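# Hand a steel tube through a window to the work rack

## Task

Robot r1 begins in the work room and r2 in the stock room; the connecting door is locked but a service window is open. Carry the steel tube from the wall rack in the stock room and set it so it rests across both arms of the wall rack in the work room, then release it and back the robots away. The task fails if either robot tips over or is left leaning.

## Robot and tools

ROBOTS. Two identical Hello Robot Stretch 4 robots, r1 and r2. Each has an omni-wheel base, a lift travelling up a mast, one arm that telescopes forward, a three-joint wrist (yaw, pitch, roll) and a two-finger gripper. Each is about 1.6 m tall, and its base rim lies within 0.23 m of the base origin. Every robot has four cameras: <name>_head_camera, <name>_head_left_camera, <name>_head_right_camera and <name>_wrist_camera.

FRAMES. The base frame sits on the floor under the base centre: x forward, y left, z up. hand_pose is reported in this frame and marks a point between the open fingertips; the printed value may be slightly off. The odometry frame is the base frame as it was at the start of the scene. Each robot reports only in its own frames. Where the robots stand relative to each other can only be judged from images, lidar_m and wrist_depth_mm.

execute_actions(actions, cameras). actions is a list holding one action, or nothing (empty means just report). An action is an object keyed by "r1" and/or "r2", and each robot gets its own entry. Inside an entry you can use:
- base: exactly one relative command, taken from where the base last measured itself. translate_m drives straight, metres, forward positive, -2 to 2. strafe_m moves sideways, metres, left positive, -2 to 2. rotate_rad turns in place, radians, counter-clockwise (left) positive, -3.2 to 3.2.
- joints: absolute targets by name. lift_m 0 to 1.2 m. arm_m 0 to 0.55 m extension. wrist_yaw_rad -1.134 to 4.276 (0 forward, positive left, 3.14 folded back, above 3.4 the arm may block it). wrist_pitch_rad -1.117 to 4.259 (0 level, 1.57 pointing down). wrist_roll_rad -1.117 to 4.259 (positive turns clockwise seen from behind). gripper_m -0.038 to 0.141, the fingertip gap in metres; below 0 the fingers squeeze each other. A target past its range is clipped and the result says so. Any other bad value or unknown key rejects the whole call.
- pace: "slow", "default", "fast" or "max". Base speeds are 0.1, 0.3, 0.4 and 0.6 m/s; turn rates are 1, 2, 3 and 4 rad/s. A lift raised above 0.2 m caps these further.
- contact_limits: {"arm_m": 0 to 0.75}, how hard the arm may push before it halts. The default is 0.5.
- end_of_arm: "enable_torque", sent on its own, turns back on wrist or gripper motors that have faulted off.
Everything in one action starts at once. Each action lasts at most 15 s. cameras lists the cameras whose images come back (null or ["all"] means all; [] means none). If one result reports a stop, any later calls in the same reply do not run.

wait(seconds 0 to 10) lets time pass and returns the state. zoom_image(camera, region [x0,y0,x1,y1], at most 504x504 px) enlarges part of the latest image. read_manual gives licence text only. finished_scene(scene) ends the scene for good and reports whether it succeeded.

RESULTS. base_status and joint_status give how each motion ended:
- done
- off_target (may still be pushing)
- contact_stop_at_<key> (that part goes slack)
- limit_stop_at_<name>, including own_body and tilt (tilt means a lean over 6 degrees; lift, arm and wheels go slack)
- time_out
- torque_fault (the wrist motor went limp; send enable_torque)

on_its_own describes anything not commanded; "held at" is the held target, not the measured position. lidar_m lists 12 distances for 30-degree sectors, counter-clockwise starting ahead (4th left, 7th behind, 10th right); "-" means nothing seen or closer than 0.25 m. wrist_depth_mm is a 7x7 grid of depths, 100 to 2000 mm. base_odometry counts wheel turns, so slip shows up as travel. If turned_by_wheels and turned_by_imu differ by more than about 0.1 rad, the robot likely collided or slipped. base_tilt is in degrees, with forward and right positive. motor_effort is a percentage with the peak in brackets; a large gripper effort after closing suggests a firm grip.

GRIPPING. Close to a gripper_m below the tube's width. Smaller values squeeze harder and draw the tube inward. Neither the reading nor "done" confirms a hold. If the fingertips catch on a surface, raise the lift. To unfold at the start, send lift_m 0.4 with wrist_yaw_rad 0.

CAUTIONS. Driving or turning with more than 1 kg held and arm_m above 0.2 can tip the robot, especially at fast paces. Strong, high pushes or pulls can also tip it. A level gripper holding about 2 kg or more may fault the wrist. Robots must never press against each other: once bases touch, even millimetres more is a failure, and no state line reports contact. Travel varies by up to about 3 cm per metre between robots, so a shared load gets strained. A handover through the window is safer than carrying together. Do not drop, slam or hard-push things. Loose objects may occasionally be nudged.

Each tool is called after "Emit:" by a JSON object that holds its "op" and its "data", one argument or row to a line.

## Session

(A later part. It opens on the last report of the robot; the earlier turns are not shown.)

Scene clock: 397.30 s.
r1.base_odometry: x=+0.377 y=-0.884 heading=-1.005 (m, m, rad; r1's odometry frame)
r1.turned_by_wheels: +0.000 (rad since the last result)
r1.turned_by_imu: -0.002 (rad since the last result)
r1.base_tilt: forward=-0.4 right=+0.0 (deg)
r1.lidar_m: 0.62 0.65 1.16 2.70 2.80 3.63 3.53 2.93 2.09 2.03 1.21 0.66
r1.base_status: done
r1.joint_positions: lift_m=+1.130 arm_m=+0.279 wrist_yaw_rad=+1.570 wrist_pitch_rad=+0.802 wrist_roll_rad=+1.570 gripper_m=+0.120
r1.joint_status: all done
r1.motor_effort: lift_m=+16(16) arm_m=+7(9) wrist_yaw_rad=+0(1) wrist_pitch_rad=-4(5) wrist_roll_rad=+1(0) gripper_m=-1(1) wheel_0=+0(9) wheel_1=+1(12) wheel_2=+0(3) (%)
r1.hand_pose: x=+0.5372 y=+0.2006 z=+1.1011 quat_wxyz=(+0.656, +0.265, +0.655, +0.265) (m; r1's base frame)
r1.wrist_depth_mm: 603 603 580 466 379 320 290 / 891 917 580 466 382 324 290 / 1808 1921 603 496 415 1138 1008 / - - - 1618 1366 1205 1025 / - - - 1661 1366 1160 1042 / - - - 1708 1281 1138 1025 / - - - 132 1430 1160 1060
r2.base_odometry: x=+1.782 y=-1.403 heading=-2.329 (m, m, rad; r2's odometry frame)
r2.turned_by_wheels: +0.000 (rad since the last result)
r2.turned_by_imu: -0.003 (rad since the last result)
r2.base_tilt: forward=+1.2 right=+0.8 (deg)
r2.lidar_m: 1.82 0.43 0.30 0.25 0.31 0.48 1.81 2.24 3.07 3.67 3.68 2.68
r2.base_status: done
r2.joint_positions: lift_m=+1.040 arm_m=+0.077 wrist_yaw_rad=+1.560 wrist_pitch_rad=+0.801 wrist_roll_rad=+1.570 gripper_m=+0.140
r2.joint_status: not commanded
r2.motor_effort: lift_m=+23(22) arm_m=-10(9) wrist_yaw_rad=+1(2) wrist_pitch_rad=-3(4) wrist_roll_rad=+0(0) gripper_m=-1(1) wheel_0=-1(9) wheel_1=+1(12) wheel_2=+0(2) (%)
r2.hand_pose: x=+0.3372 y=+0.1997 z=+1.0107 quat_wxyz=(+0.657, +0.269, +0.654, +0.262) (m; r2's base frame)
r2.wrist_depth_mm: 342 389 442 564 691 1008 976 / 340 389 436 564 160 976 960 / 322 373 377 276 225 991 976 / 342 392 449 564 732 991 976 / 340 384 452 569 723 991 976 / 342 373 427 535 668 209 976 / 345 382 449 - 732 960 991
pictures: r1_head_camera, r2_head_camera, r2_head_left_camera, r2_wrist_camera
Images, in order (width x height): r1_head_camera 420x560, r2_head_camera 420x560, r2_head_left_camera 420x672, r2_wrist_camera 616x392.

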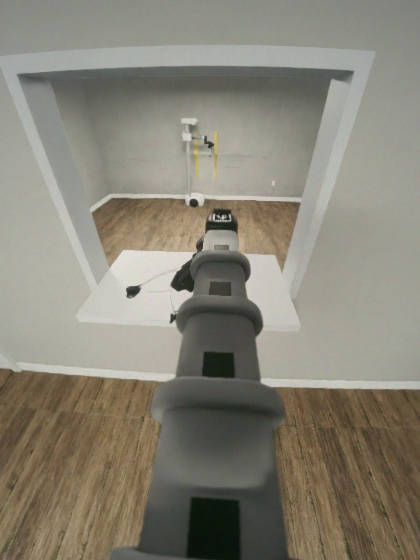

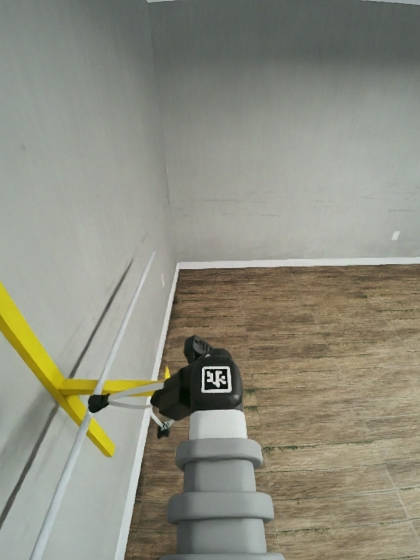

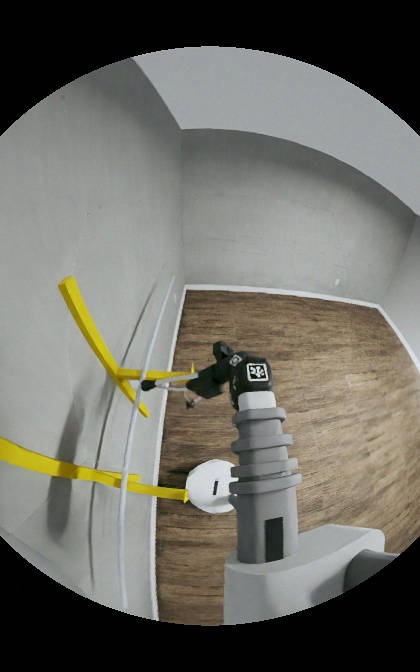

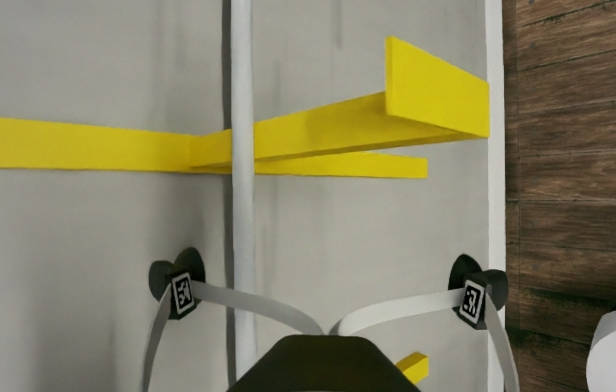

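Emit:
{"op": "execute_actions", "data": {
  "actions": [
    {"r2": {"base": {"strafe_m": 0.093}, "joints": {"arm_m": 0.088}}}
  ],
  "cameras": ["r2_head_camera", "r2_wrist_camera"]
}}

Scene clock: 437.80 s.
r1.base_odometry: x=+0.377 y=-0.884 heading=-1.005 (m, m, rad; r1's odometry frame)
r1.turned_by_wheels: +0.000 (rad since the last result)
r1.turned_by_imu: -0.002 (rad since the last result)
r1.base_tilt: forward=-0.5 right=+0.0 (deg)
r1.lidar_m: 0.61 0.66 1.16 2.70 2.81 3.61 3.51 2.93 2.11 2.02 1.19 0.65
r1.base_status: not commanded
r1.joint_positions: lift_m=+1.130 arm_m=+0.279 wrist_yaw_rad=+1.570 wrist_pitch_rad=+0.802 wrist_roll_rad=+1.570 gripper_m=+0.120
r1.joint_status: not commanded
r1.motor_effort: lift_m=+16(16) arm_m=+8(8) wrist_yaw_rad=-1(0) wrist_pitch_rad=-4(4) wrist_roll_rad=+2(1) gripper_m=-2(4) wheel_0=+1(0) wheel_1=+0(1) wheel_2=+0(0) (%)
r1.hand_pose: x=+0.5372 y=+0.2006 z=+1.1011 quat_wxyz=(+0.656, +0.265, +0.655, +0.265) (m; r1's base frame)
r1.wrist_depth_mm: 603 609 580 459 379 322 289 / 866 904 585 462 382 325 293 / 1756 1921 615 492 413 1118 1008 / - - - 1708 1430 1160 1042 / - - - 1708 1366 1182 1060 / - - - 1661 1308 1138 1042 / - - - 132 1397 1160 1060
r2.base_odometry: x=+1.850 y=-1.467 heading=-2.329 (m, m, rad; r2's odometry frame)
r2.turned_by_wheels: +0.000 (rad since the last result)
r2.turned_by_imu: -0.001 (rad since the last result)
r2.base_tilt: forward=+1.2 right=+0.8 (deg)
r2.lidar_m: 0.41 0.28 0.25 0.25 0.36 0.30 1.45 2.23 3.05 3.75 3.69 2.70
r2.base_status: done
r2.joint_positions: lift_m=+1.040 arm_m=+0.086 wrist_yaw_rad=+1.560 wrist_pitch_rad=+0.801 wrist_roll_rad=+1.570 gripper_m=+0.140
r2.joint_status: all done
r2.motor_effort: lift_m=+22(23) arm_m=+10(9) wrist_yaw_rad=+1(1) wrist_pitch_rad=-5(3) wrist_roll_rad=+0(0) gripper_m=+1(3) wheel_0=-1(11) wheel_1=+2(10) wheel_2=+0(1) (%)
r2.hand_pose: x=+0.3468 y=+0.1997 z=+1.0107 quat_wxyz=(+0.657, +0.269, +0.654, +0.262) (m; r2's base frame)
r2.wrist_depth_mm: 266 303 357 404 559 798 991 / 264 301 357 402 535 683 160 / 241 285 327 254 220 185 931 / 262 296 349 399 554 778 976 / 265 296 359 410 559 788 960 / 265 290 342 237 517 209 976 / 267 296 349 - 585 715 991
pictures: r2_head_camera, r2_wrist_camera
Images, in order (width x height): r2_head_camera 420x560, r2_wrist_camera 616x392.

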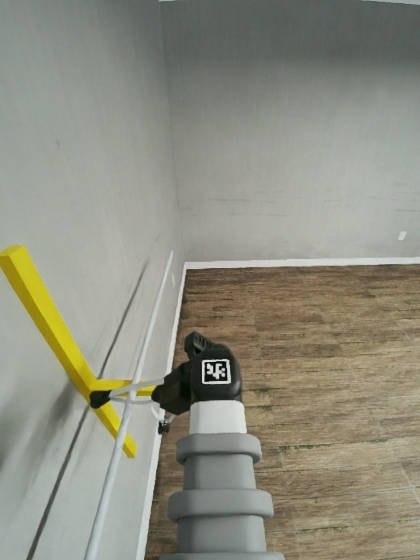

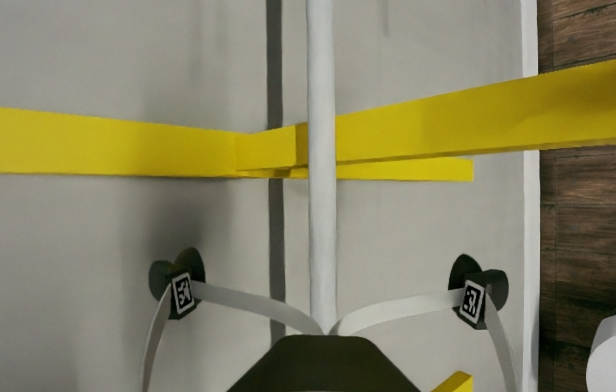

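Emit:
{"op": "execute_actions", "data": {
  "actions": [
    {"r2": {"base": {"strafe_m": 0.011}, "joints": {"lift_m": 1.034, "gripper_m": 0.035}}}
  ],
  "cameras": ["r2_head_camera", "r2_head_left_camera", "r2_wrist_camera"]
}}

Scene clock: 447.70 s.
r1.base_odometry: x=+0.377 y=-0.884 heading=-1.005 (m, m, rad; r1's odometry frame)
r1.turned_by_wheels: +0.000 (rad since the last result)
r1.turned_by_imu: -0.002 (rad since the last result)
r1.base_tilt: forward=-0.5 right=-0.1 (deg)
r1.lidar_m: 0.62 0.66 1.18 2.70 2.81 3.60 3.53 2.90 2.11 2.02 1.22 0.64
r1.base_status: not commanded
r1.joint_positions: lift_m=+1.130 arm_m=+0.279 wrist_yaw_rad=+1.570 wrist_pitch_rad=+0.802 wrist_roll_rad=+1.570 gripper_m=+0.120
r1.joint_status: not commanded
r1.motor_effort: lift_m=+16(16) arm_m=+8(8) wrist_yaw_rad=+0(0) wrist_pitch_rad=-4(5) wrist_roll_rad=+0(1) gripper_m=-1(0) wheel_0=+1(0) wheel_1=+1(1) wheel_2=+0(0) (%)
r1.hand_pose: x=+0.5372 y=+0.2006 z=+1.1011 quat_wxyz=(+0.656, +0.265, +0.655, +0.265) (m; r1's base frame)
r1.wrist_depth_mm: 603 603 580 459 382 324 287 / 866 917 585 466 382 324 290 / 1863 1863 615 492 418 1138 1008 / - - - 1661 1366 1182 1042 / - - - 1661 1397 1182 1025 / - - - 1756 1336 1118 1025 / - - - 132 1397 1160 1060
r2.base_odometry: x=+1.858 y=-1.474 heading=-2.329 (m, m, rad; r2's odometry frame)
r2.turned_by_wheels: +0.000 (rad since the last result)
r2.turned_by_imu: -0.002 (rad since the last result)
r2.base_tilt: forward=+1.2 right=+0.7 (deg)
r2.lidar_m: 0.42 0.28 0.25 0.25 0.34 0.26 1.41 2.23 3.02 3.79 3.66 2.69
r2.base_status: done
r2.joint_positions: lift_m=+1.034 arm_m=+0.086 wrist_yaw_rad=+1.560 wrist_pitch_rad=+0.801 wrist_roll_rad=+1.570 gripper_m=+0.035
r2.joint_status: all done
r2.motor_effort: lift_m=+14(21) arm_m=+10(10) wrist_yaw_rad=+1(1) wrist_pitch_rad=-4(4) wrist_roll_rad=+0(0) gripper_m=-4(4) wheel_0=-2(10) wheel_1=+2(9) wheel_2=+0(2) (%)
r2.hand_pose: x=+0.3468 y=+0.1997 z=+1.0053 quat_wxyz=(+0.657, +0.269, +0.654, +0.262) (m; r2's base frame)
r2.wrist_depth_mm: 256 291 345 397 539 759 946 / 254 293 347 399 521 184 155 / 231 265 315 258 213 180 917 / 254 287 338 387 539 759 960 / 256 293 340 397 544 759 960 / 255 293 192 226 189 750 931 / 257 285 338 - 569 647 946
pictures: r2_head_camera, r2_head_left_camera, r2_wrist_camera
Images, in order (width x height): r2_head_camera 420x560, r2_head_left_camera 420x672, r2_wrist_camera 616x392.

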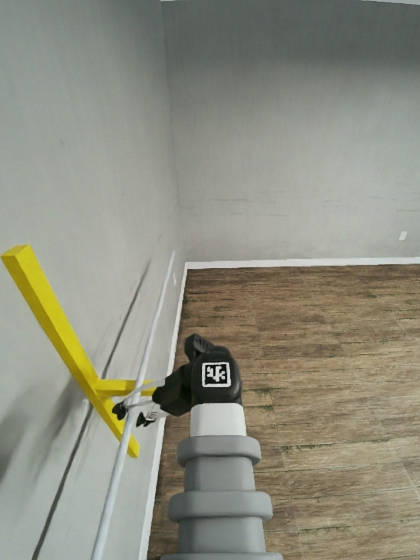

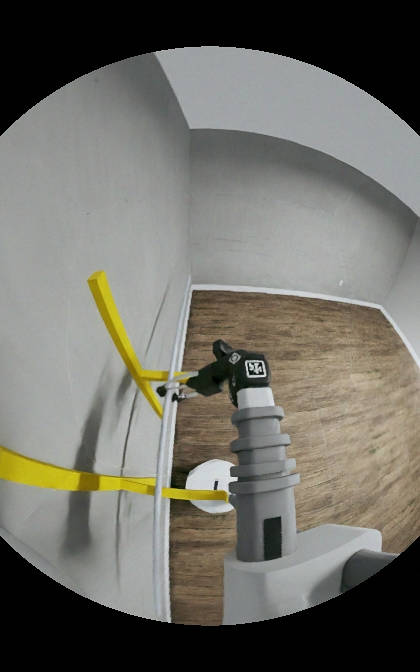

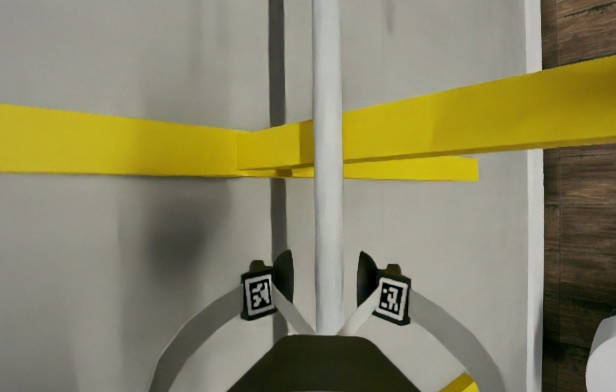

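Emit:
{"op": "zoom_image", "data": {
  "camera": "r2_head_camera",
  "region": [90, 370, 190, 450]
}}

Emit:
{"op": "zoom_image", "data": {
  "camera": "r2_wrist_camera",
  "region": [230, 220, 430, 350]
}}

Emit:
{"op": "zoom_image", "data": {
  "camera": "r2_head_left_camera",
  "region": [130, 350, 230, 430]
}}

Region (90, 370, 190, 450) of r2_head_camera's 420x560 image, scaled by 5.040, with more detail than that image has; it fills the top 403 rows of this view, and the rest is white.

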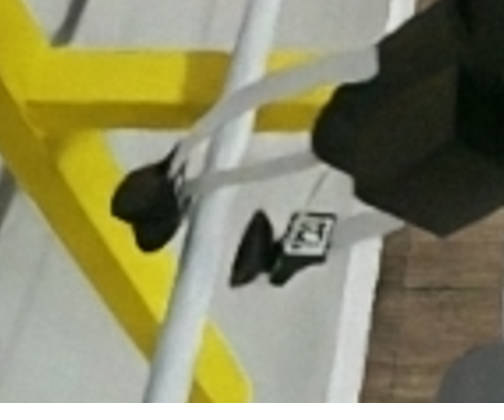

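Region (230, 220, 430, 350) of r2_wrist_camera's 616x392 image, scaled by 2.520; it fills the top 328 rows of this view, and the rest is white.

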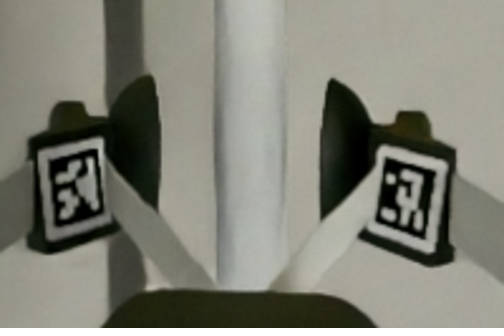

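Region (130, 350, 230, 430) of r2_head_left_camera's 420x672 image, scaled by 5.040, with more detail than that image has; it fills the top 403 rows of this view, and the rest is white.

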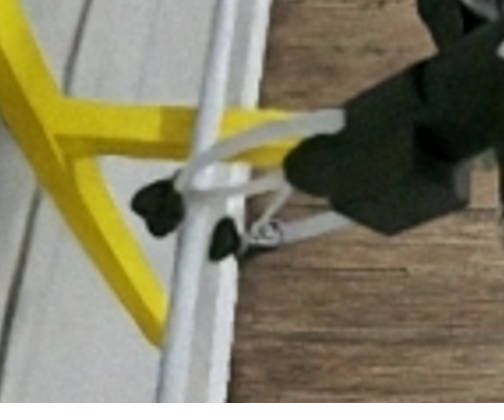

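Emit:
{"op": "execute_actions", "data": {
  "actions": [
    {"r2": {"base": {"strafe_m": 0.007}, "joints": {"lift_m": 1.022, "gripper_m": 0.026}}}
  ],
  "cameras": ["r2_head_camera", "r2_wrist_camera"]
}}

Scene clock: 465.07 s.
r1.base_odometry: x=+0.377 y=-0.884 heading=-1.005 (m, m, rad; r1's odometry frame)
r1.turned_by_wheels: +0.000 (rad since the last result)
r1.turned_by_imu: -0.001 (rad since the last result)
r1.base_tilt: forward=-0.5 right=+0.0 (deg)
r1.lidar_m: 0.60 0.64 1.19 2.69 2.79 3.64 3.51 2.91 2.09 2.01 1.20 0.65
r1.base_status: not commanded
r1.joint_positions: lift_m=+1.130 arm_m=+0.279 wrist_yaw_rad=+1.570 wrist_pitch_rad=+0.802 wrist_roll_rad=+1.570 gripper_m=+0.120
r1.joint_status: not commanded
r1.motor_effort: lift_m=+16(16) arm_m=+8(7) wrist_yaw_rad=+1(0) wrist_pitch_rad=-5(5) wrist_roll_rad=+0(1) gripper_m=-2(0) wheel_0=+1(0) wheel_1=+0(1) wheel_2=+0(0) (%)
r1.hand_pose: x=+0.5372 y=+0.2006 z=+1.1011 quat_wxyz=(+0.656, +0.265, +0.655, +0.265) (m; r1's base frame)
r1.wrist_depth_mm: 609 603 580 462 382 322 287 / 878 904 580 459 382 325 290 / 1808 1863 603 492 415 1138 1008 / - - - 1708 1397 1182 1042 / - - - 1708 1397 1205 1042 / - - - 1708 1255 1138 1025 / - - - 132 1397 1160 1060
r2.base_odometry: x=+1.863 y=-1.479 heading=-2.329 (m, m, rad; r2's odometry frame)
r2.turned_by_wheels: +0.000 (rad since the last result)
r2.turned_by_imu: -0.001 (rad since the last result)
r2.base_tilt: forward=+1.2 right=+0.7 (deg)
r2.lidar_m: 0.42 0.27 0.25 0.25 0.25 0.27 1.43 2.25 3.04 3.77 3.67 2.70
r2.base_status: done
r2.joint_positions: lift_m=+1.022 arm_m=+0.086 wrist_yaw_rad=+1.560 wrist_pitch_rad=+0.801 wrist_roll_rad=+1.570 gripper_m=+0.026
r2.joint_status: all done
r2.motor_effort: lift_m=+15(17) arm_m=+10(10) wrist_yaw_rad=+1(1) wrist_pitch_rad=-2(4) wrist_roll_rad=+0(0) gripper_m=-3(3) wheel_0=-1(9) wheel_1=+2(9) wheel_2=+0(1) (%)
r2.hand_pose: x=+0.3468 y=+0.1997 z=+0.9933 quat_wxyz=(+0.657, +0.269, +0.654, +0.262) (m; r2's base frame)
r2.wrist_depth_mm: 251 286 340 379 539 750 931 / 249 286 340 377 492 163 143 / 226 257 298 217 198 168 931 / 249 281 329 377 521 741 946 / 249 287 340 377 530 750 931 / 249 287 189 213 191 759 960 / 251 279 332 - 559 640 960
pictures: r2_head_camera, r2_wrist_camera
Images, in order (width x height): r2_head_camera 420x560, r2_wrist_camera 616x392.

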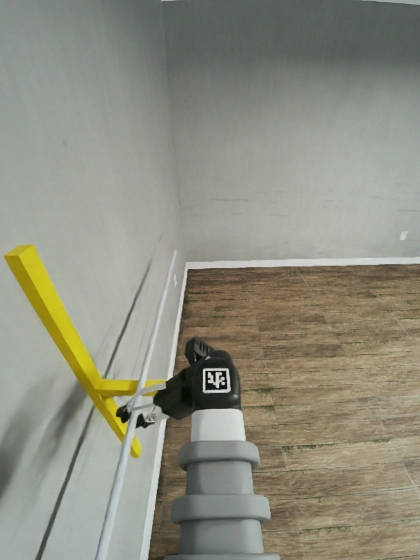

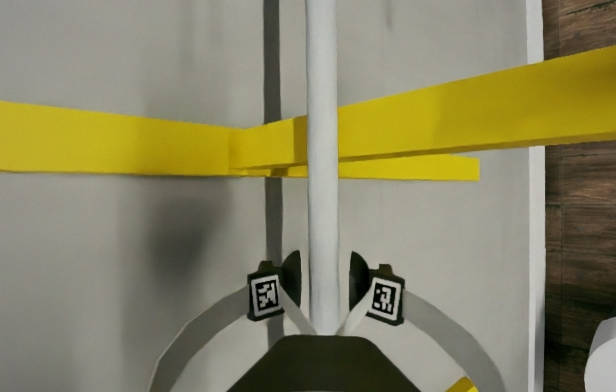

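Emit:
{"op": "execute_actions", "data": {
  "actions": [
    {"r2": {"joints": {"gripper_m": -0.025}}}
  ],
  "cameras": ["r2_head_camera", "r2_wrist_camera"]
}}

Scene clock: 469.40 s.
r1.base_odometry: x=+0.377 y=-0.884 heading=-1.005 (m, m, rad; r1's odometry frame)
r1.turned_by_wheels: +0.000 (rad since the last result)
r1.turned_by_imu: -0.002 (rad since the last result)
r1.base_tilt: forward=-0.6 right=-0.1 (deg)
r1.lidar_m: 0.61 0.66 1.19 2.68 2.80 3.62 3.51 2.90 2.08 2.02 1.22 0.67
r1.base_status: not commanded
r1.joint_positions: lift_m=+1.130 arm_m=+0.279 wrist_yaw_rad=+1.570 wrist_pitch_rad=+0.802 wrist_roll_rad=+1.570 gripper_m=+0.120
r1.joint_status: not commanded
r1.motor_effort: lift_m=+16(16) arm_m=+8(8) wrist_yaw_rad=+0(0) wrist_pitch_rad=-5(4) wrist_roll_rad=+0(0) gripper_m=-2(1) wheel_0=+1(1) wheel_1=+0(1) wheel_2=+0(0) (%)
r1.hand_pose: x=+0.5372 y=+0.2006 z=+1.1011 quat_wxyz=(+0.656, +0.265, +0.655, +0.265) (m; r1's base frame)
r1.wrist_depth_mm: 603 597 580 459 382 322 287 / 878 904 591 462 382 325 289 / 1808 1863 615 492 415 1118 1008 / - - - 1618 1397 1182 1025 / - - - 1661 1397 1182 1042 / - - - 1708 1281 1160 1060 / - - - 132 1366 1160 1078
r2.base_odometry: x=+1.863 y=-1.479 heading=-2.329 (m, m, rad; r2's odometry frame)
r2.turned_by_wheels: +0.000 (rad since the last result)
r2.turned_by_imu: -0.001 (rad since the last result)
r2.base_tilt: forward=+1.2 right=+0.8 (deg)
r2.lidar_m: 0.43 0.25 0.25 0.25 0.34 0.33 1.37 2.22 3.02 3.76 3.67 2.71
r2.base_status: not commanded
r2.joint_positions: lift_m=+1.022 arm_m=+0.086 wrist_yaw_rad=+1.560 wrist_pitch_rad=+0.808 wrist_roll_rad=+1.570 gripper_m=-0.025
r2.joint_status: all done
r2.motor_effort: lift_m=+18(17) arm_m=+10(10) wrist_yaw_rad=+0(1) wrist_pitch_rad=-22(23) wrist_roll_rad=-1(0) gripper_m=-21(23) wheel_0=-1(1) wheel_1=+3(2) wheel_2=+0(0) (%)
r2.hand_pose: x=+0.3468 y=+0.1984 z=+0.9918 quat_wxyz=(+0.658, +0.267, +0.655, +0.260) (m; r2's base frame)
r2.wrist_depth_mm: 252 287 342 384 539 768 946 / 251 287 343 379 500 160 140 / 226 262 300 234 196 165 931 / 250 289 330 370 530 768 960 / 250 287 342 204 544 759 960 / 250 287 182 200 183 778 960 / 252 274 332 - 569 654 991
pictures: r2_head_camera, r2_wrist_camera
Images, in order (width x height): r2_head_camera 420x560, r2_wrist_camera 616x392.

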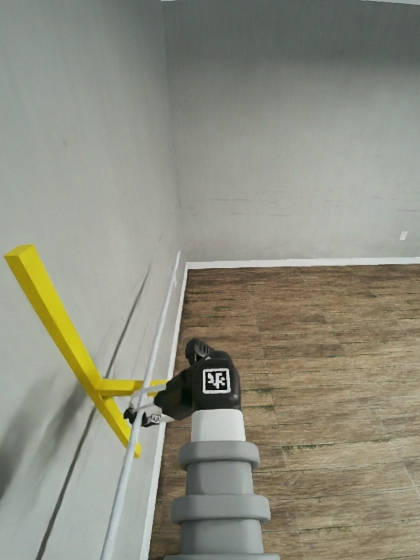

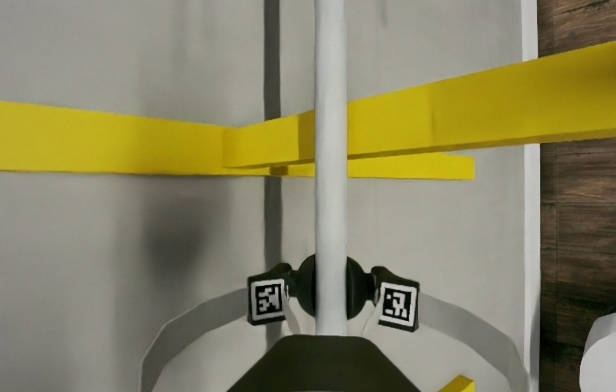

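Emit:
{"op": "execute_actions", "data": {
  "actions": [
    {"r2": {"joints": {"gripper_m": -0.036, "lift_m": 1.055}}}
  ],
  "cameras": ["r1_head_camera", "r2_head_left_camera", "r2_wrist_camera"]
}}

Scene clock: 476.97 s.
r1.base_odometry: x=+0.377 y=-0.884 heading=-1.005 (m, m, rad; r1's odometry frame)
r1.turned_by_wheels: +0.000 (rad since the last result)
r1.turned_by_imu: -0.002 (rad since the last result)
r1.base_tilt: forward=-0.5 right=-0.1 (deg)
r1.lidar_m: 0.61 0.64 1.19 2.70 2.80 3.65 3.50 2.92 2.12 2.03 1.20 0.65
r1.base_status: not commanded
r1.joint_positions: lift_m=+1.130 arm_m=+0.279 wrist_yaw_rad=+1.570 wrist_pitch_rad=+0.802 wrist_roll_rad=+1.570 gripper_m=+0.120
r1.joint_status: not commanded
r1.motor_effort: lift_m=+16(16) arm_m=+7(8) wrist_yaw_rad=+0(0) wrist_pitch_rad=-3(4) wrist_roll_rad=+0(1) gripper_m=-3(0) wheel_0=+1(0) wheel_1=+0(0) wheel_2=+0(0) (%)
r1.hand_pose: x=+0.5372 y=+0.2006 z=+1.1011 quat_wxyz=(+0.656, +0.265, +0.655, +0.265) (m; r1's base frame)
r1.wrist_depth_mm: 609 603 580 462 377 322 289 / 878 904 585 459 382 324 290 / 1808 1983 603 496 418 1118 1008 / - - - 1661 1397 1182 1008 / - - - 1708 1430 1205 1025 / - - - 1708 1281 1160 1042 / - - - 132 1397 1160 1060
r2.base_odometry: x=+1.863 y=-1.479 heading=-2.329 (m, m, rad; r2's odometry frame)
r2.turned_by_wheels: +0.000 (rad since the last result)
r2.turned_by_imu: -0.002 (rad since the last result)
r2.base_tilt: forward=+1.2 right=+0.8 (deg)
r2.lidar_m: 0.43 0.25 0.25 0.25 0.25 0.28 1.38 2.22 3.05 3.78 3.69 2.69
r2.base_status: not commanded
r2.joint_positions: lift_m=+1.054 arm_m=+0.086 wrist_yaw_rad=+1.560 wrist_pitch_rad=+0.808 wrist_roll_rad=+1.570 gripper_m=-0.035
r2.joint_status: all done
r2.motor_effort: lift_m=+26(26) arm_m=+10(10) wrist_yaw_rad=+0(0) wrist_pitch_rad=-22(22) wrist_roll_rad=+0(0) gripper_m=-22(24) wheel_0=-1(1) wheel_1=+2(2) wheel_2=+0(0) (%)
r2.hand_pose: x=+0.3468 y=+0.1984 z=+1.0241 quat_wxyz=(+0.658, +0.266, +0.655, +0.260) (m; r2's base frame)
r2.wrist_depth_mm: 252 287 340 379 544 759 991 / 250 287 342 382 521 647 544 / 227 260 317 281 232 197 931 / 249 289 332 364 530 759 976 / 251 289 343 200 539 759 976 / 250 282 180 199 181 715 976 / 253 274 332 - 559 647 960
pictures: r1_head_camera, r2_head_left_camera, r2_wrist_camera
Images, in order (width x height): r1_head_camera 420x560, r2_head_left_camera 420x672, r2_wrist_camera 616x392.

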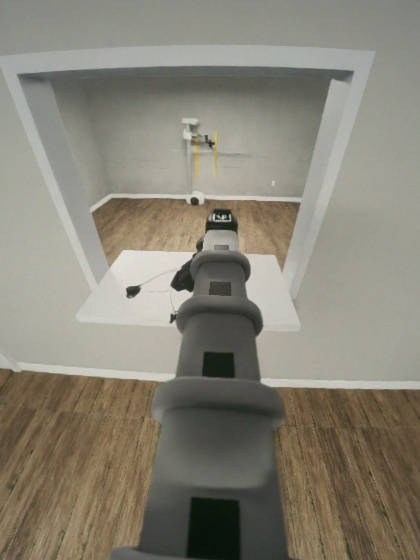

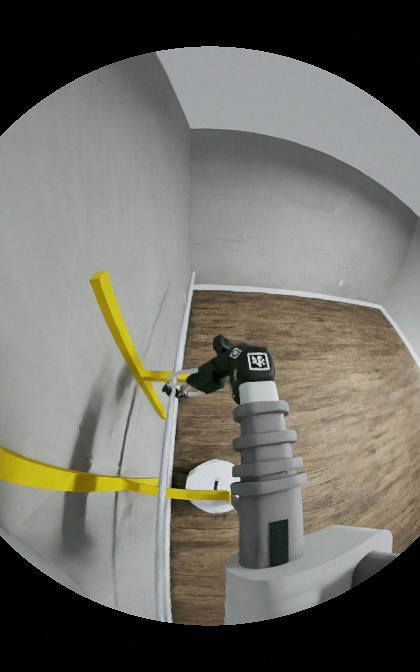

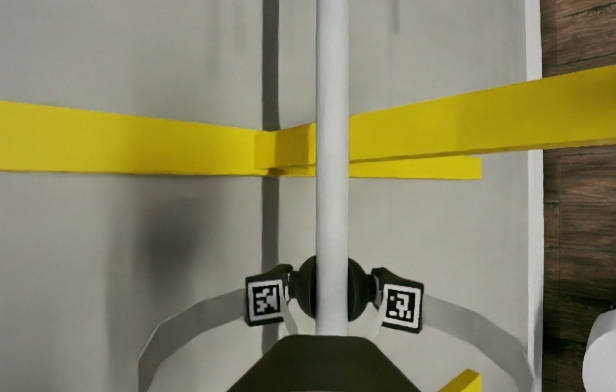

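Emit:
{"op": "zoom_image", "data": {
  "camera": "r1_head_camera",
  "region": [160, 110, 270, 200]
}}

Region (160, 110, 270, 200) of r1_head_camera's 420x560 image, scaled by 4.582, with more detail than that image has; it fills the top 412 rows of this view, and the rest is white.

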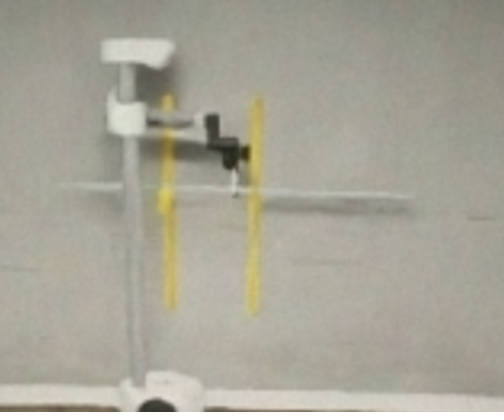

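Emit:
{"op": "execute_actions", "data": {
  "actions": [
    {"r2": {"base": {"strafe_m": -2.0}, "joints": {"lift_m": 1.12}, "pace": "fast"}}
  ],
  "cameras": ["r1_head_camera", "r2_head_camera", "r2_head_left_camera", "r2_wrist_camera"]
}}

Scene clock: 509.47 s.
r1.base_odometry: x=+0.377 y=-0.884 heading=-1.005 (m, m, rad; r1's odometry frame)
r1.turned_by_wheels: +0.000 (rad since the last result)
r1.turned_by_imu: -0.004 (rad since the last result)
r1.base_tilt: forward=-0.5 right=+0.0 (deg)
r1.lidar_m: 0.62 0.65 1.16 2.70 2.79 3.63 3.51 2.93 2.08 2.02 1.17 0.66
r1.base_status: not commanded
r1.joint_positions: lift_m=+1.130 arm_m=+0.279 wrist_yaw_rad=+1.570 wrist_pitch_rad=+0.802 wrist_roll_rad=+1.570 gripper_m=+0.120
r1.joint_status: not commanded
r1.motor_effort: lift_m=+16(16) arm_m=+8(8) wrist_yaw_rad=+0(1) wrist_pitch_rad=-5(5) wrist_roll_rad=-1(0) gripper_m=-3(0) wheel_0=+0(1) wheel_1=+1(0) wheel_2=+0(0) (%)
r1.hand_pose: x=+0.5372 y=+0.2006 z=+1.1011 quat_wxyz=(+0.656, +0.265, +0.655, +0.265) (m; r1's base frame)
r1.wrist_depth_mm: 603 597 580 462 379 322 287 / 878 917 585 466 382 325 290 / 1808 1921 603 496 415 1138 1025 / - - - 1661 1397 1182 1042 / - - - 1756 1397 1182 1042 / - - - 1708 1308 1118 1042 / - - - 132 1366 1160 1060
r2.base_odometry: x=+0.410 y=-0.104 heading=-2.329 (m, m, rad; r2's odometry frame)
r2.turned_by_wheels: +0.000 (rad since the last result)
r2.turned_by_imu: +0.003 (rad since the last result)
r2.base_tilt: forward=+1.3 right=+0.7 (deg)
r2.lidar_m: 0.69 0.25 0.25 2.00 2.44 0.27 2.13 2.25 2.03 1.77 1.83 2.66
r2.base_status: done
r2.joint_positions: lift_m=+1.119 arm_m=+0.086 wrist_yaw_rad=+1.560 wrist_pitch_rad=+0.808 wrist_roll_rad=+1.570 gripper_m=-0.035
r2.joint_status: all done
r2.motor_effort: lift_m=+25(25) arm_m=+10(10) wrist_yaw_rad=+1(0) wrist_pitch_rad=-23(23) wrist_roll_rad=+0(0) gripper_m=-21(23) wheel_0=-1(8) wheel_1=+0(12) wheel_2=+0(0) (%)
r2.hand_pose: x=+0.3468 y=+0.1984 z=+1.0891 quat_wxyz=(+0.658, +0.266, +0.655, +0.260) (m; r2's base frame)
r2.wrist_depth_mm: 1921 - - 1708 1430 1182 1042 / 1863 - - 1921 1430 1182 1008 / 1863 - - 1756 1430 1182 1025 / 1863 - - 1756 1430 1205 1025 / 1863 - - 202 1397 1229 1042 / 1863 - 180 199 181 1138 1042 / 1863 - - - 1366 1182 1025
pictures: r1_head_camera, r2_head_camera, r2_head_left_camera, r2_wrist_camera
Images, in order (width x height): r1_head_camera 420x560, r2_head_camera 420x560, r2_head_left_camera 420x672, r2_wrist_camera 616x392.

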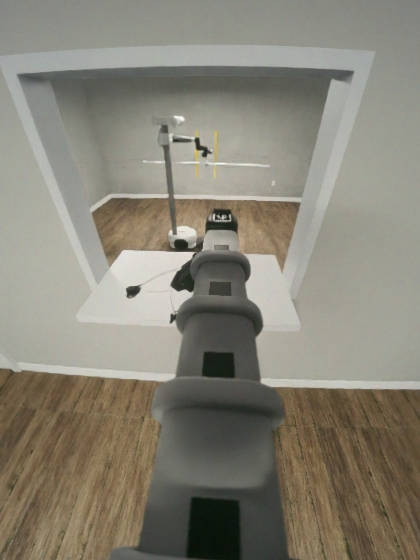

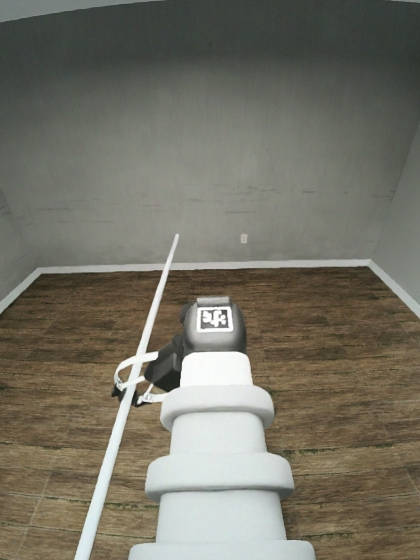

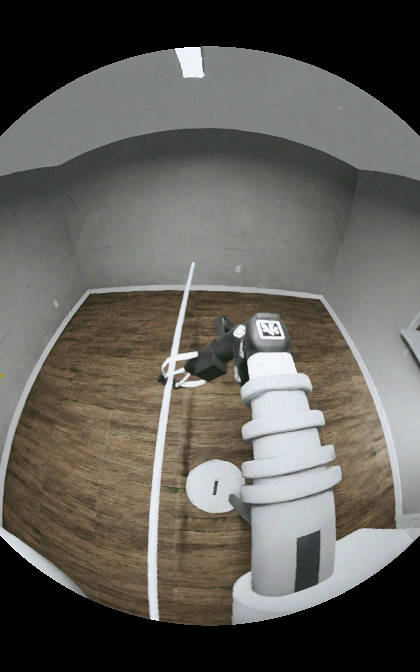

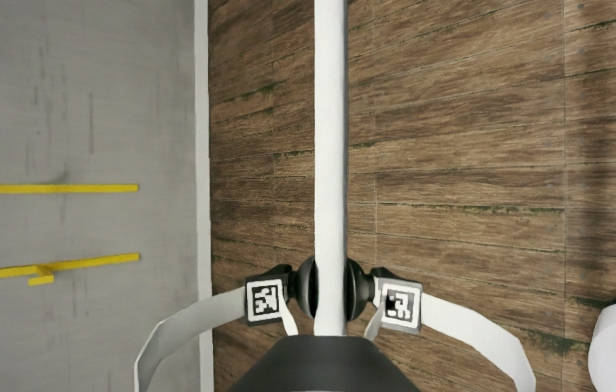

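Emit:
{"op": "zoom_image", "data": {
  "camera": "r1_head_camera",
  "region": [130, 110, 290, 210]
}}

Region (130, 110, 290, 210) of r1_head_camera's 420x560 image, scaled by 3.150, with more detail than that image has; it fills the top 315 rows of this view, and the rest is white.

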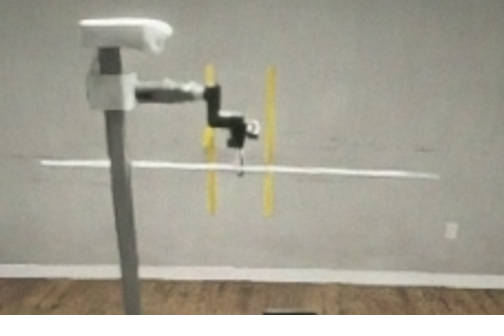

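Emit:
{"op": "execute_actions", "data": {
  "actions": [
    {"r2": {"base": {"rotate_rad": -1.585}, "joints": {"lift_m": 0.98, "wrist_roll_rad": 1.54}, "pace": "slow"}}
  ],
  "cameras": ["r1_head_camera", "r2_head_camera", "r2_head_left_camera", "r2_wrist_camera"]
}}

Scene clock: 527.13 s.
r1.base_odometry: x=+0.377 y=-0.884 heading=-1.005 (m, m, rad; r1's odometry frame)
r1.turned_by_wheels: +0.000 (rad since the last result)
r1.turned_by_imu: -0.002 (rad since the last result)
r1.base_tilt: forward=-0.6 right=+0.1 (deg)
r1.lidar_m: 0.63 0.63 1.20 2.70 2.81 3.63 3.52 2.94 2.12 2.02 1.19 0.67
r1.base_status: not commanded
r1.joint_positions: lift_m=+1.130 arm_m=+0.279 wrist_yaw_rad=+1.570 wrist_pitch_rad=+0.802 wrist_roll_rad=+1.570 gripper_m=+0.120
r1.joint_status: not commanded
r1.motor_effort: lift_m=+16(16) arm_m=+8(7) wrist_yaw_rad=+0(0) wrist_pitch_rad=-5(4) wrist_roll_rad=+0(0) gripper_m=+0(0) wheel_0=+0(1) wheel_1=+0(0) wheel_2=+0(0) (%)
r1.hand_pose: x=+0.5372 y=+0.2006 z=+1.1011 quat_wxyz=(+0.656, +0.265, +0.655, +0.265) (m; r1's base frame)
r1.wrist_depth_mm: 609 609 580 462 379 322 287 / 878 904 585 466 384 324 290 / 1808 1921 609 496 415 1138 1025 / - - - 1756 1397 1182 1042 / - - - 1661 1397 1205 1042 / - - - 1661 1308 1138 1025 / - - - 132 1397 1160 1078
r2.base_odometry: x=+0.410 y=-0.104 heading=+2.370 (m, m, rad; r2's odometry frame)
r2.turned_by_wheels: -1.584 (rad since the last result)
r2.turned_by_imu: -1.588 (rad since the last result)
r2.base_tilt: forward=+1.2 right=+0.8 (deg)
r2.lidar_m: 0.71 0.25 0.27 2.57 2.67 0.25 2.32 2.44 2.25 2.12 2.24 2.03
r2.base_status: done
r2.joint_positions: lift_m=+0.980 arm_m=+0.086 wrist_yaw_rad=+1.559 wrist_pitch_rad=+0.808 wrist_roll_rad=+1.540 gripper_m=-0.035
r2.joint_status: all done
r2.motor_effort: lift_m=+17(23) arm_m=+10(9) wrist_yaw_rad=+1(5) wrist_pitch_rad=-21(23) wrist_roll_rad=-1(3) gripper_m=-22(22) wheel_0=+2(5) wheel_1=+4(6) wheel_2=+4(10) (%)
r2.hand_pose: x=+0.3469 y=+0.1983 z=+0.9498 quat_wxyz=(+0.662, +0.257, +0.651, +0.269) (m; r2's base frame)
r2.wrist_depth_mm: - - - 1618 1281 1078 931 / - - - 1618 1281 1078 917 / - - - 1576 1255 1078 917 / - - - 1618 1255 1060 931 / - - - 200 1255 1078 917 / - - 181 198 181 991 931 / - - - - 1229 1025 931
pictures: r1_head_camera, r2_head_camera, r2_head_left_camera, r2_wrist_camera
Images, in order (width x height): r1_head_camera 420x560, r2_head_camera 420x560, r2_head_left_camera 420x672, r2_wrist_camera 616x392.

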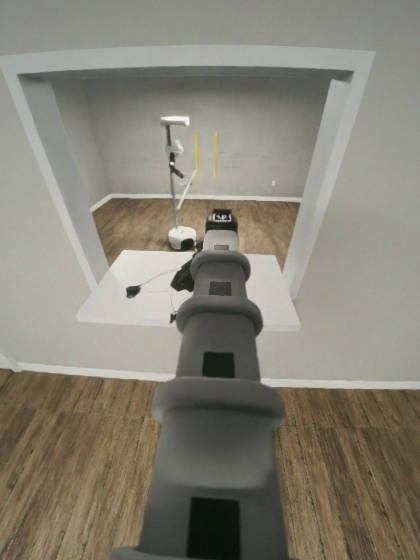

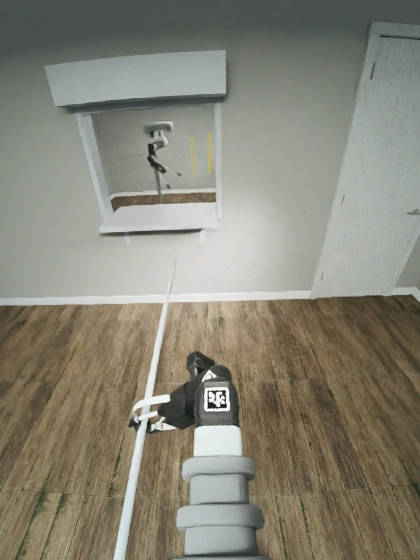

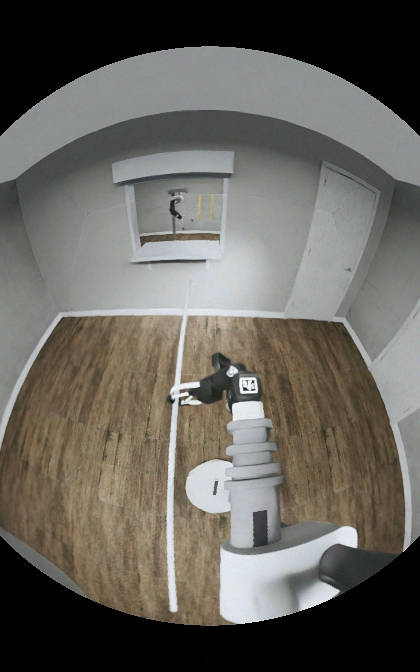

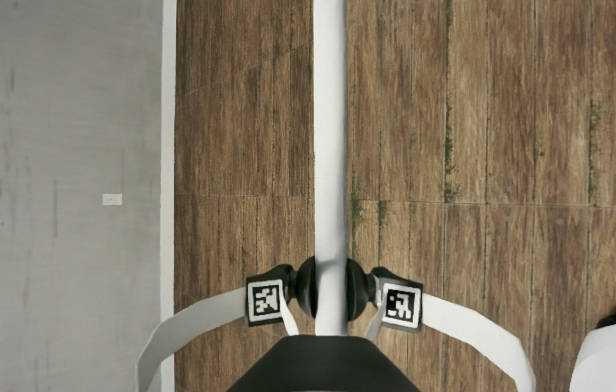

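Emit:
{"op": "zoom_image", "data": {
  "camera": "r2_head_camera",
  "region": [90, 110, 250, 310]
}}

Emit:
{"op": "zoom_image", "data": {
  "camera": "r1_head_camera",
  "region": [70, 140, 260, 340]
}}

Region (90, 110, 250, 310) of r2_head_camera's 420x560 image, scaled by 2.520, with more detail than that image has; it fills the left 403 columns of this view, and the rest is white.

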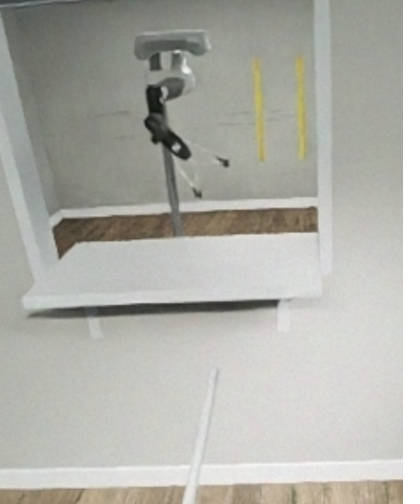

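Region (70, 140, 260, 340) of r1_head_camera's 420x560 image, scaled by 2.520, with more detail than that image has; it fills the left 479 columns of this view, and the rest is white.

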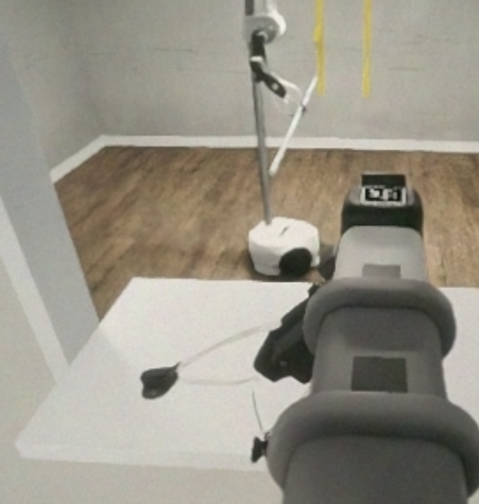

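Emit:
{"op": "execute_actions", "data": {
  "actions": [
    {"r1": {"joints": {"lift_m": 0.977, "arm_m": 0.32, "gripper_m": 0.08}}, "r2": {"base": {"translate_m": 1.1}, "joints": {"lift_m": 1.0, "arm_m": 0.36}, "pace": "fast"}}
  ]
}}

Scene clock: 587.73 s.
r1.base_odometry: x=+0.377 y=-0.884 heading=-1.005 (m, m, rad; r1's odometry frame)
r1.turned_by_wheels: +0.000 (rad since the last result)
r1.turned_by_imu: -0.013 (rad since the last result)
r1.base_tilt: forward=-0.7 right=+0.0 (deg)
r1.lidar_m: 0.63 0.55 1.20 2.70 2.81 3.62 3.53 2.92 2.13 2.04 1.22 0.66
r1.base_status: not commanded
r1.joint_positions: lift_m=+0.977 arm_m=+0.319 wrist_yaw_rad=+1.570 wrist_pitch_rad=+0.802 wrist_roll_rad=+1.570 gripper_m=+0.080
r1.joint_status: all done
r1.motor_effort: lift_m=+16(18) arm_m=+8(9) wrist_yaw_rad=+1(0) wrist_pitch_rad=-4(4) wrist_roll_rad=+1(0) gripper_m=-1(1) wheel_0=+1(1) wheel_1=+0(0) wheel_2=+0(0) (%)
r1.hand_pose: x=+0.5772 y=+0.2006 z=+0.9481 quat_wxyz=(+0.656, +0.265, +0.655, +0.265) (m; r1's base frame)
r1.wrist_depth_mm: 500 410 325 258 212 179 - / 750 404 327 259 213 180 163 / 1464 410 327 262 216 182 165 / - - 1808 1430 1229 1042 904 / - - 1863 1464 1205 1042 904 / - - 200 1499 196 1042 917 / - - - 132 1229 991 931
r2.base_odometry: x=-0.379 y=+0.663 heading=+2.370 (m, m, rad; r2's odometry frame)
r2.turned_by_wheels: +0.000 (rad since the last result)
r2.turned_by_imu: -0.010 (rad since the last result)
r2.base_tilt: forward=+1.3 right=+0.8 (deg)
r2.lidar_m: 0.66 0.25 0.95 2.56 2.68 3.57 3.50 3.07 2.24 2.14 1.23 0.88
r2.base_status: done
r2.joint_positions: lift_m=+0.999 arm_m=+0.358 wrist_yaw_rad=+1.560 wrist_pitch_rad=+0.808 wrist_roll_rad=+1.540 gripper_m=-0.035
r2.joint_status: all done
r2.motor_effort: lift_m=+26(27) arm_m=+9(9) wrist_yaw_rad=+1(3) wrist_pitch_rad=-22(23) wrist_roll_rad=-1(1) gripper_m=-21(23) wheel_0=+2(7) wheel_1=+2(10) wheel_2=-1(14) (%)
r2.hand_pose: x=+0.6189 y=+0.1984 z=+0.9691 quat_wxyz=(+0.662, +0.257, +0.651, +0.270) (m; r2's base frame)
r2.wrist_depth_mm: 676 627 415 310 248 206 184 / 707 634 413 312 249 207 185 / 1499 621 415 312 249 207 185 / - - 1983 310 265 218 891 / - - - 200 1308 1118 931 / - - 180 200 181 1042 946 / - - - - 1205 1060 931
pictures: r1_head_camera, r1_head_left_camera, r1_head_right_camera, r1_wrist_camera, r2_head_camera, r2_head_left_camera, r2_head_right_camera, r2_wrist_camera
Images, in order (width x height): r1_head_camera 420x560, r1_head_left_camera 420x672, r1_head_right_camera 420x672, r1_wrist_camera 616x392, r2_head_camera 420x560, r2_head_left_camera 420x672, r2_head_right_camera 420x672, r2_wrist_camera 616x392.

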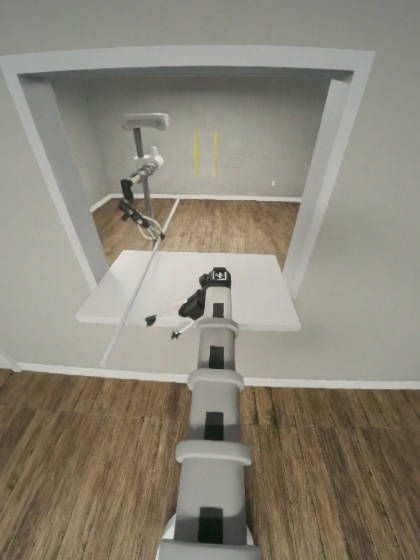

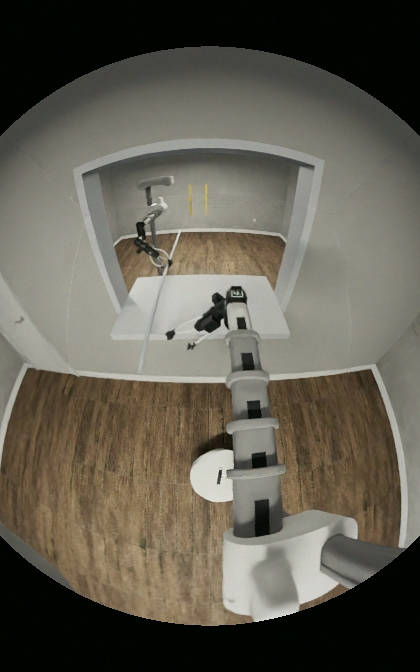

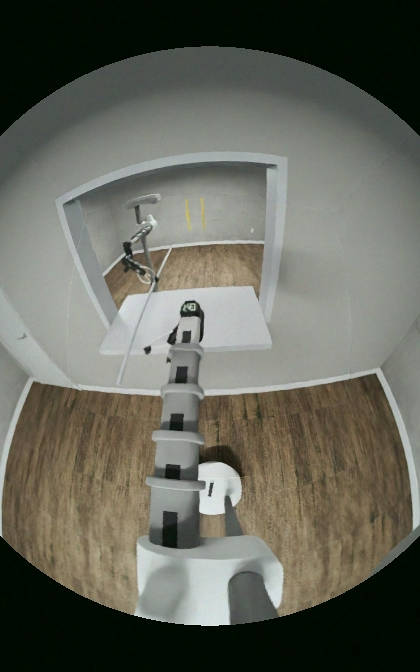

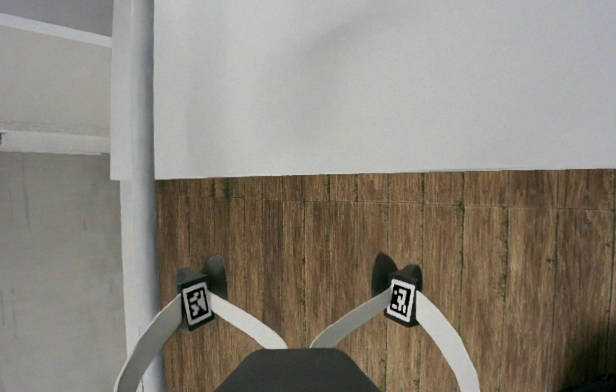

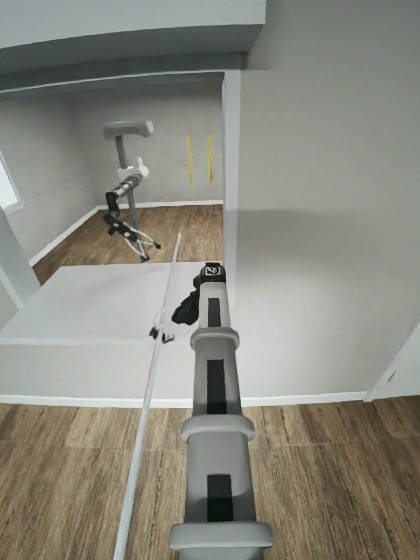

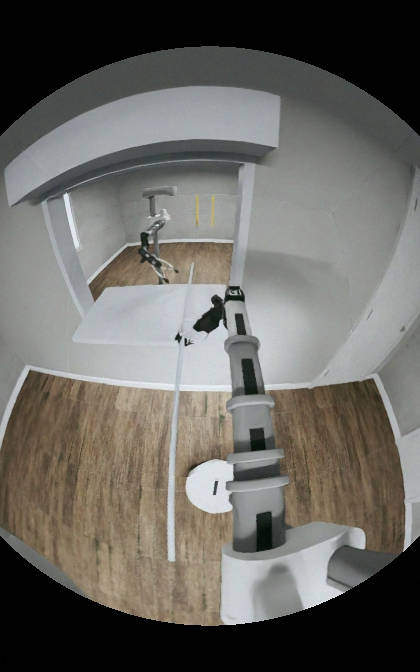

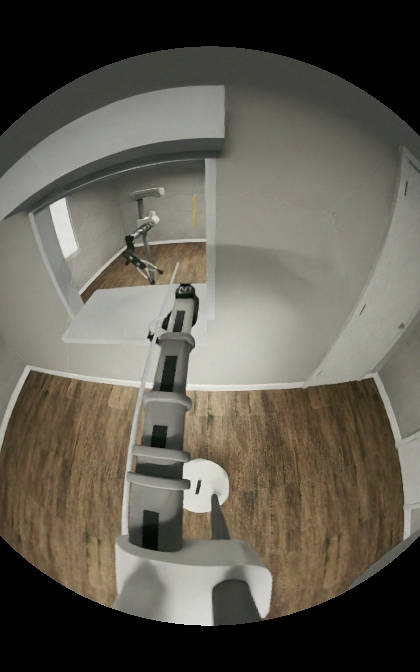

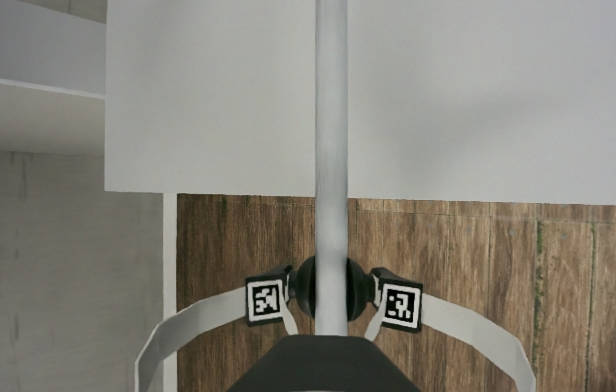

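Emit:
{"op": "zoom_image", "data": {
  "camera": "r1_wrist_camera",
  "region": [90, 0, 240, 392]
}}

Emit:
{"op": "zoom_image", "data": {
  "camera": "r1_wrist_camera",
  "region": [100, 150, 200, 230]
}}

Emit:
{"op": "zoom_image", "data": {
  "camera": "r1_head_camera",
  "region": [60, 190, 240, 380]
}}

Region (90, 0, 240, 392) of r1_wrist_camera's 616x392 image, scaled by 1.286; it fills the left 193 columns of this view, and the rest is white.

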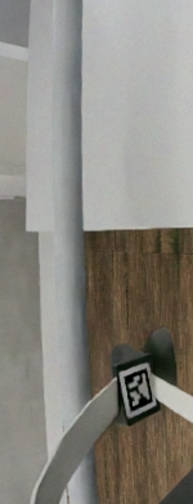

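Region (100, 150, 200, 230) of r1_wrist_camera's 616x392 image, scaled by 5.040; it fills the top 403 rows of this view, and the rest is white.

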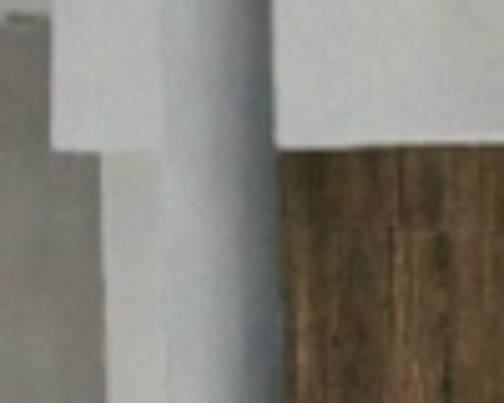

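Region (60, 190, 240, 380) of r1_head_camera's 420x560 image, scaled by 2.653, with more detail than that image has; it fills the left 477 columns of this view, and the rest is white.

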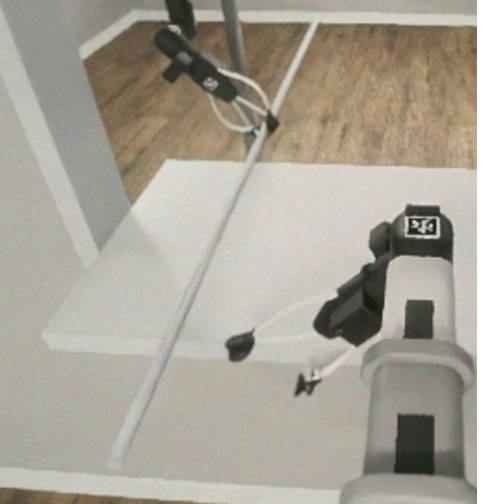

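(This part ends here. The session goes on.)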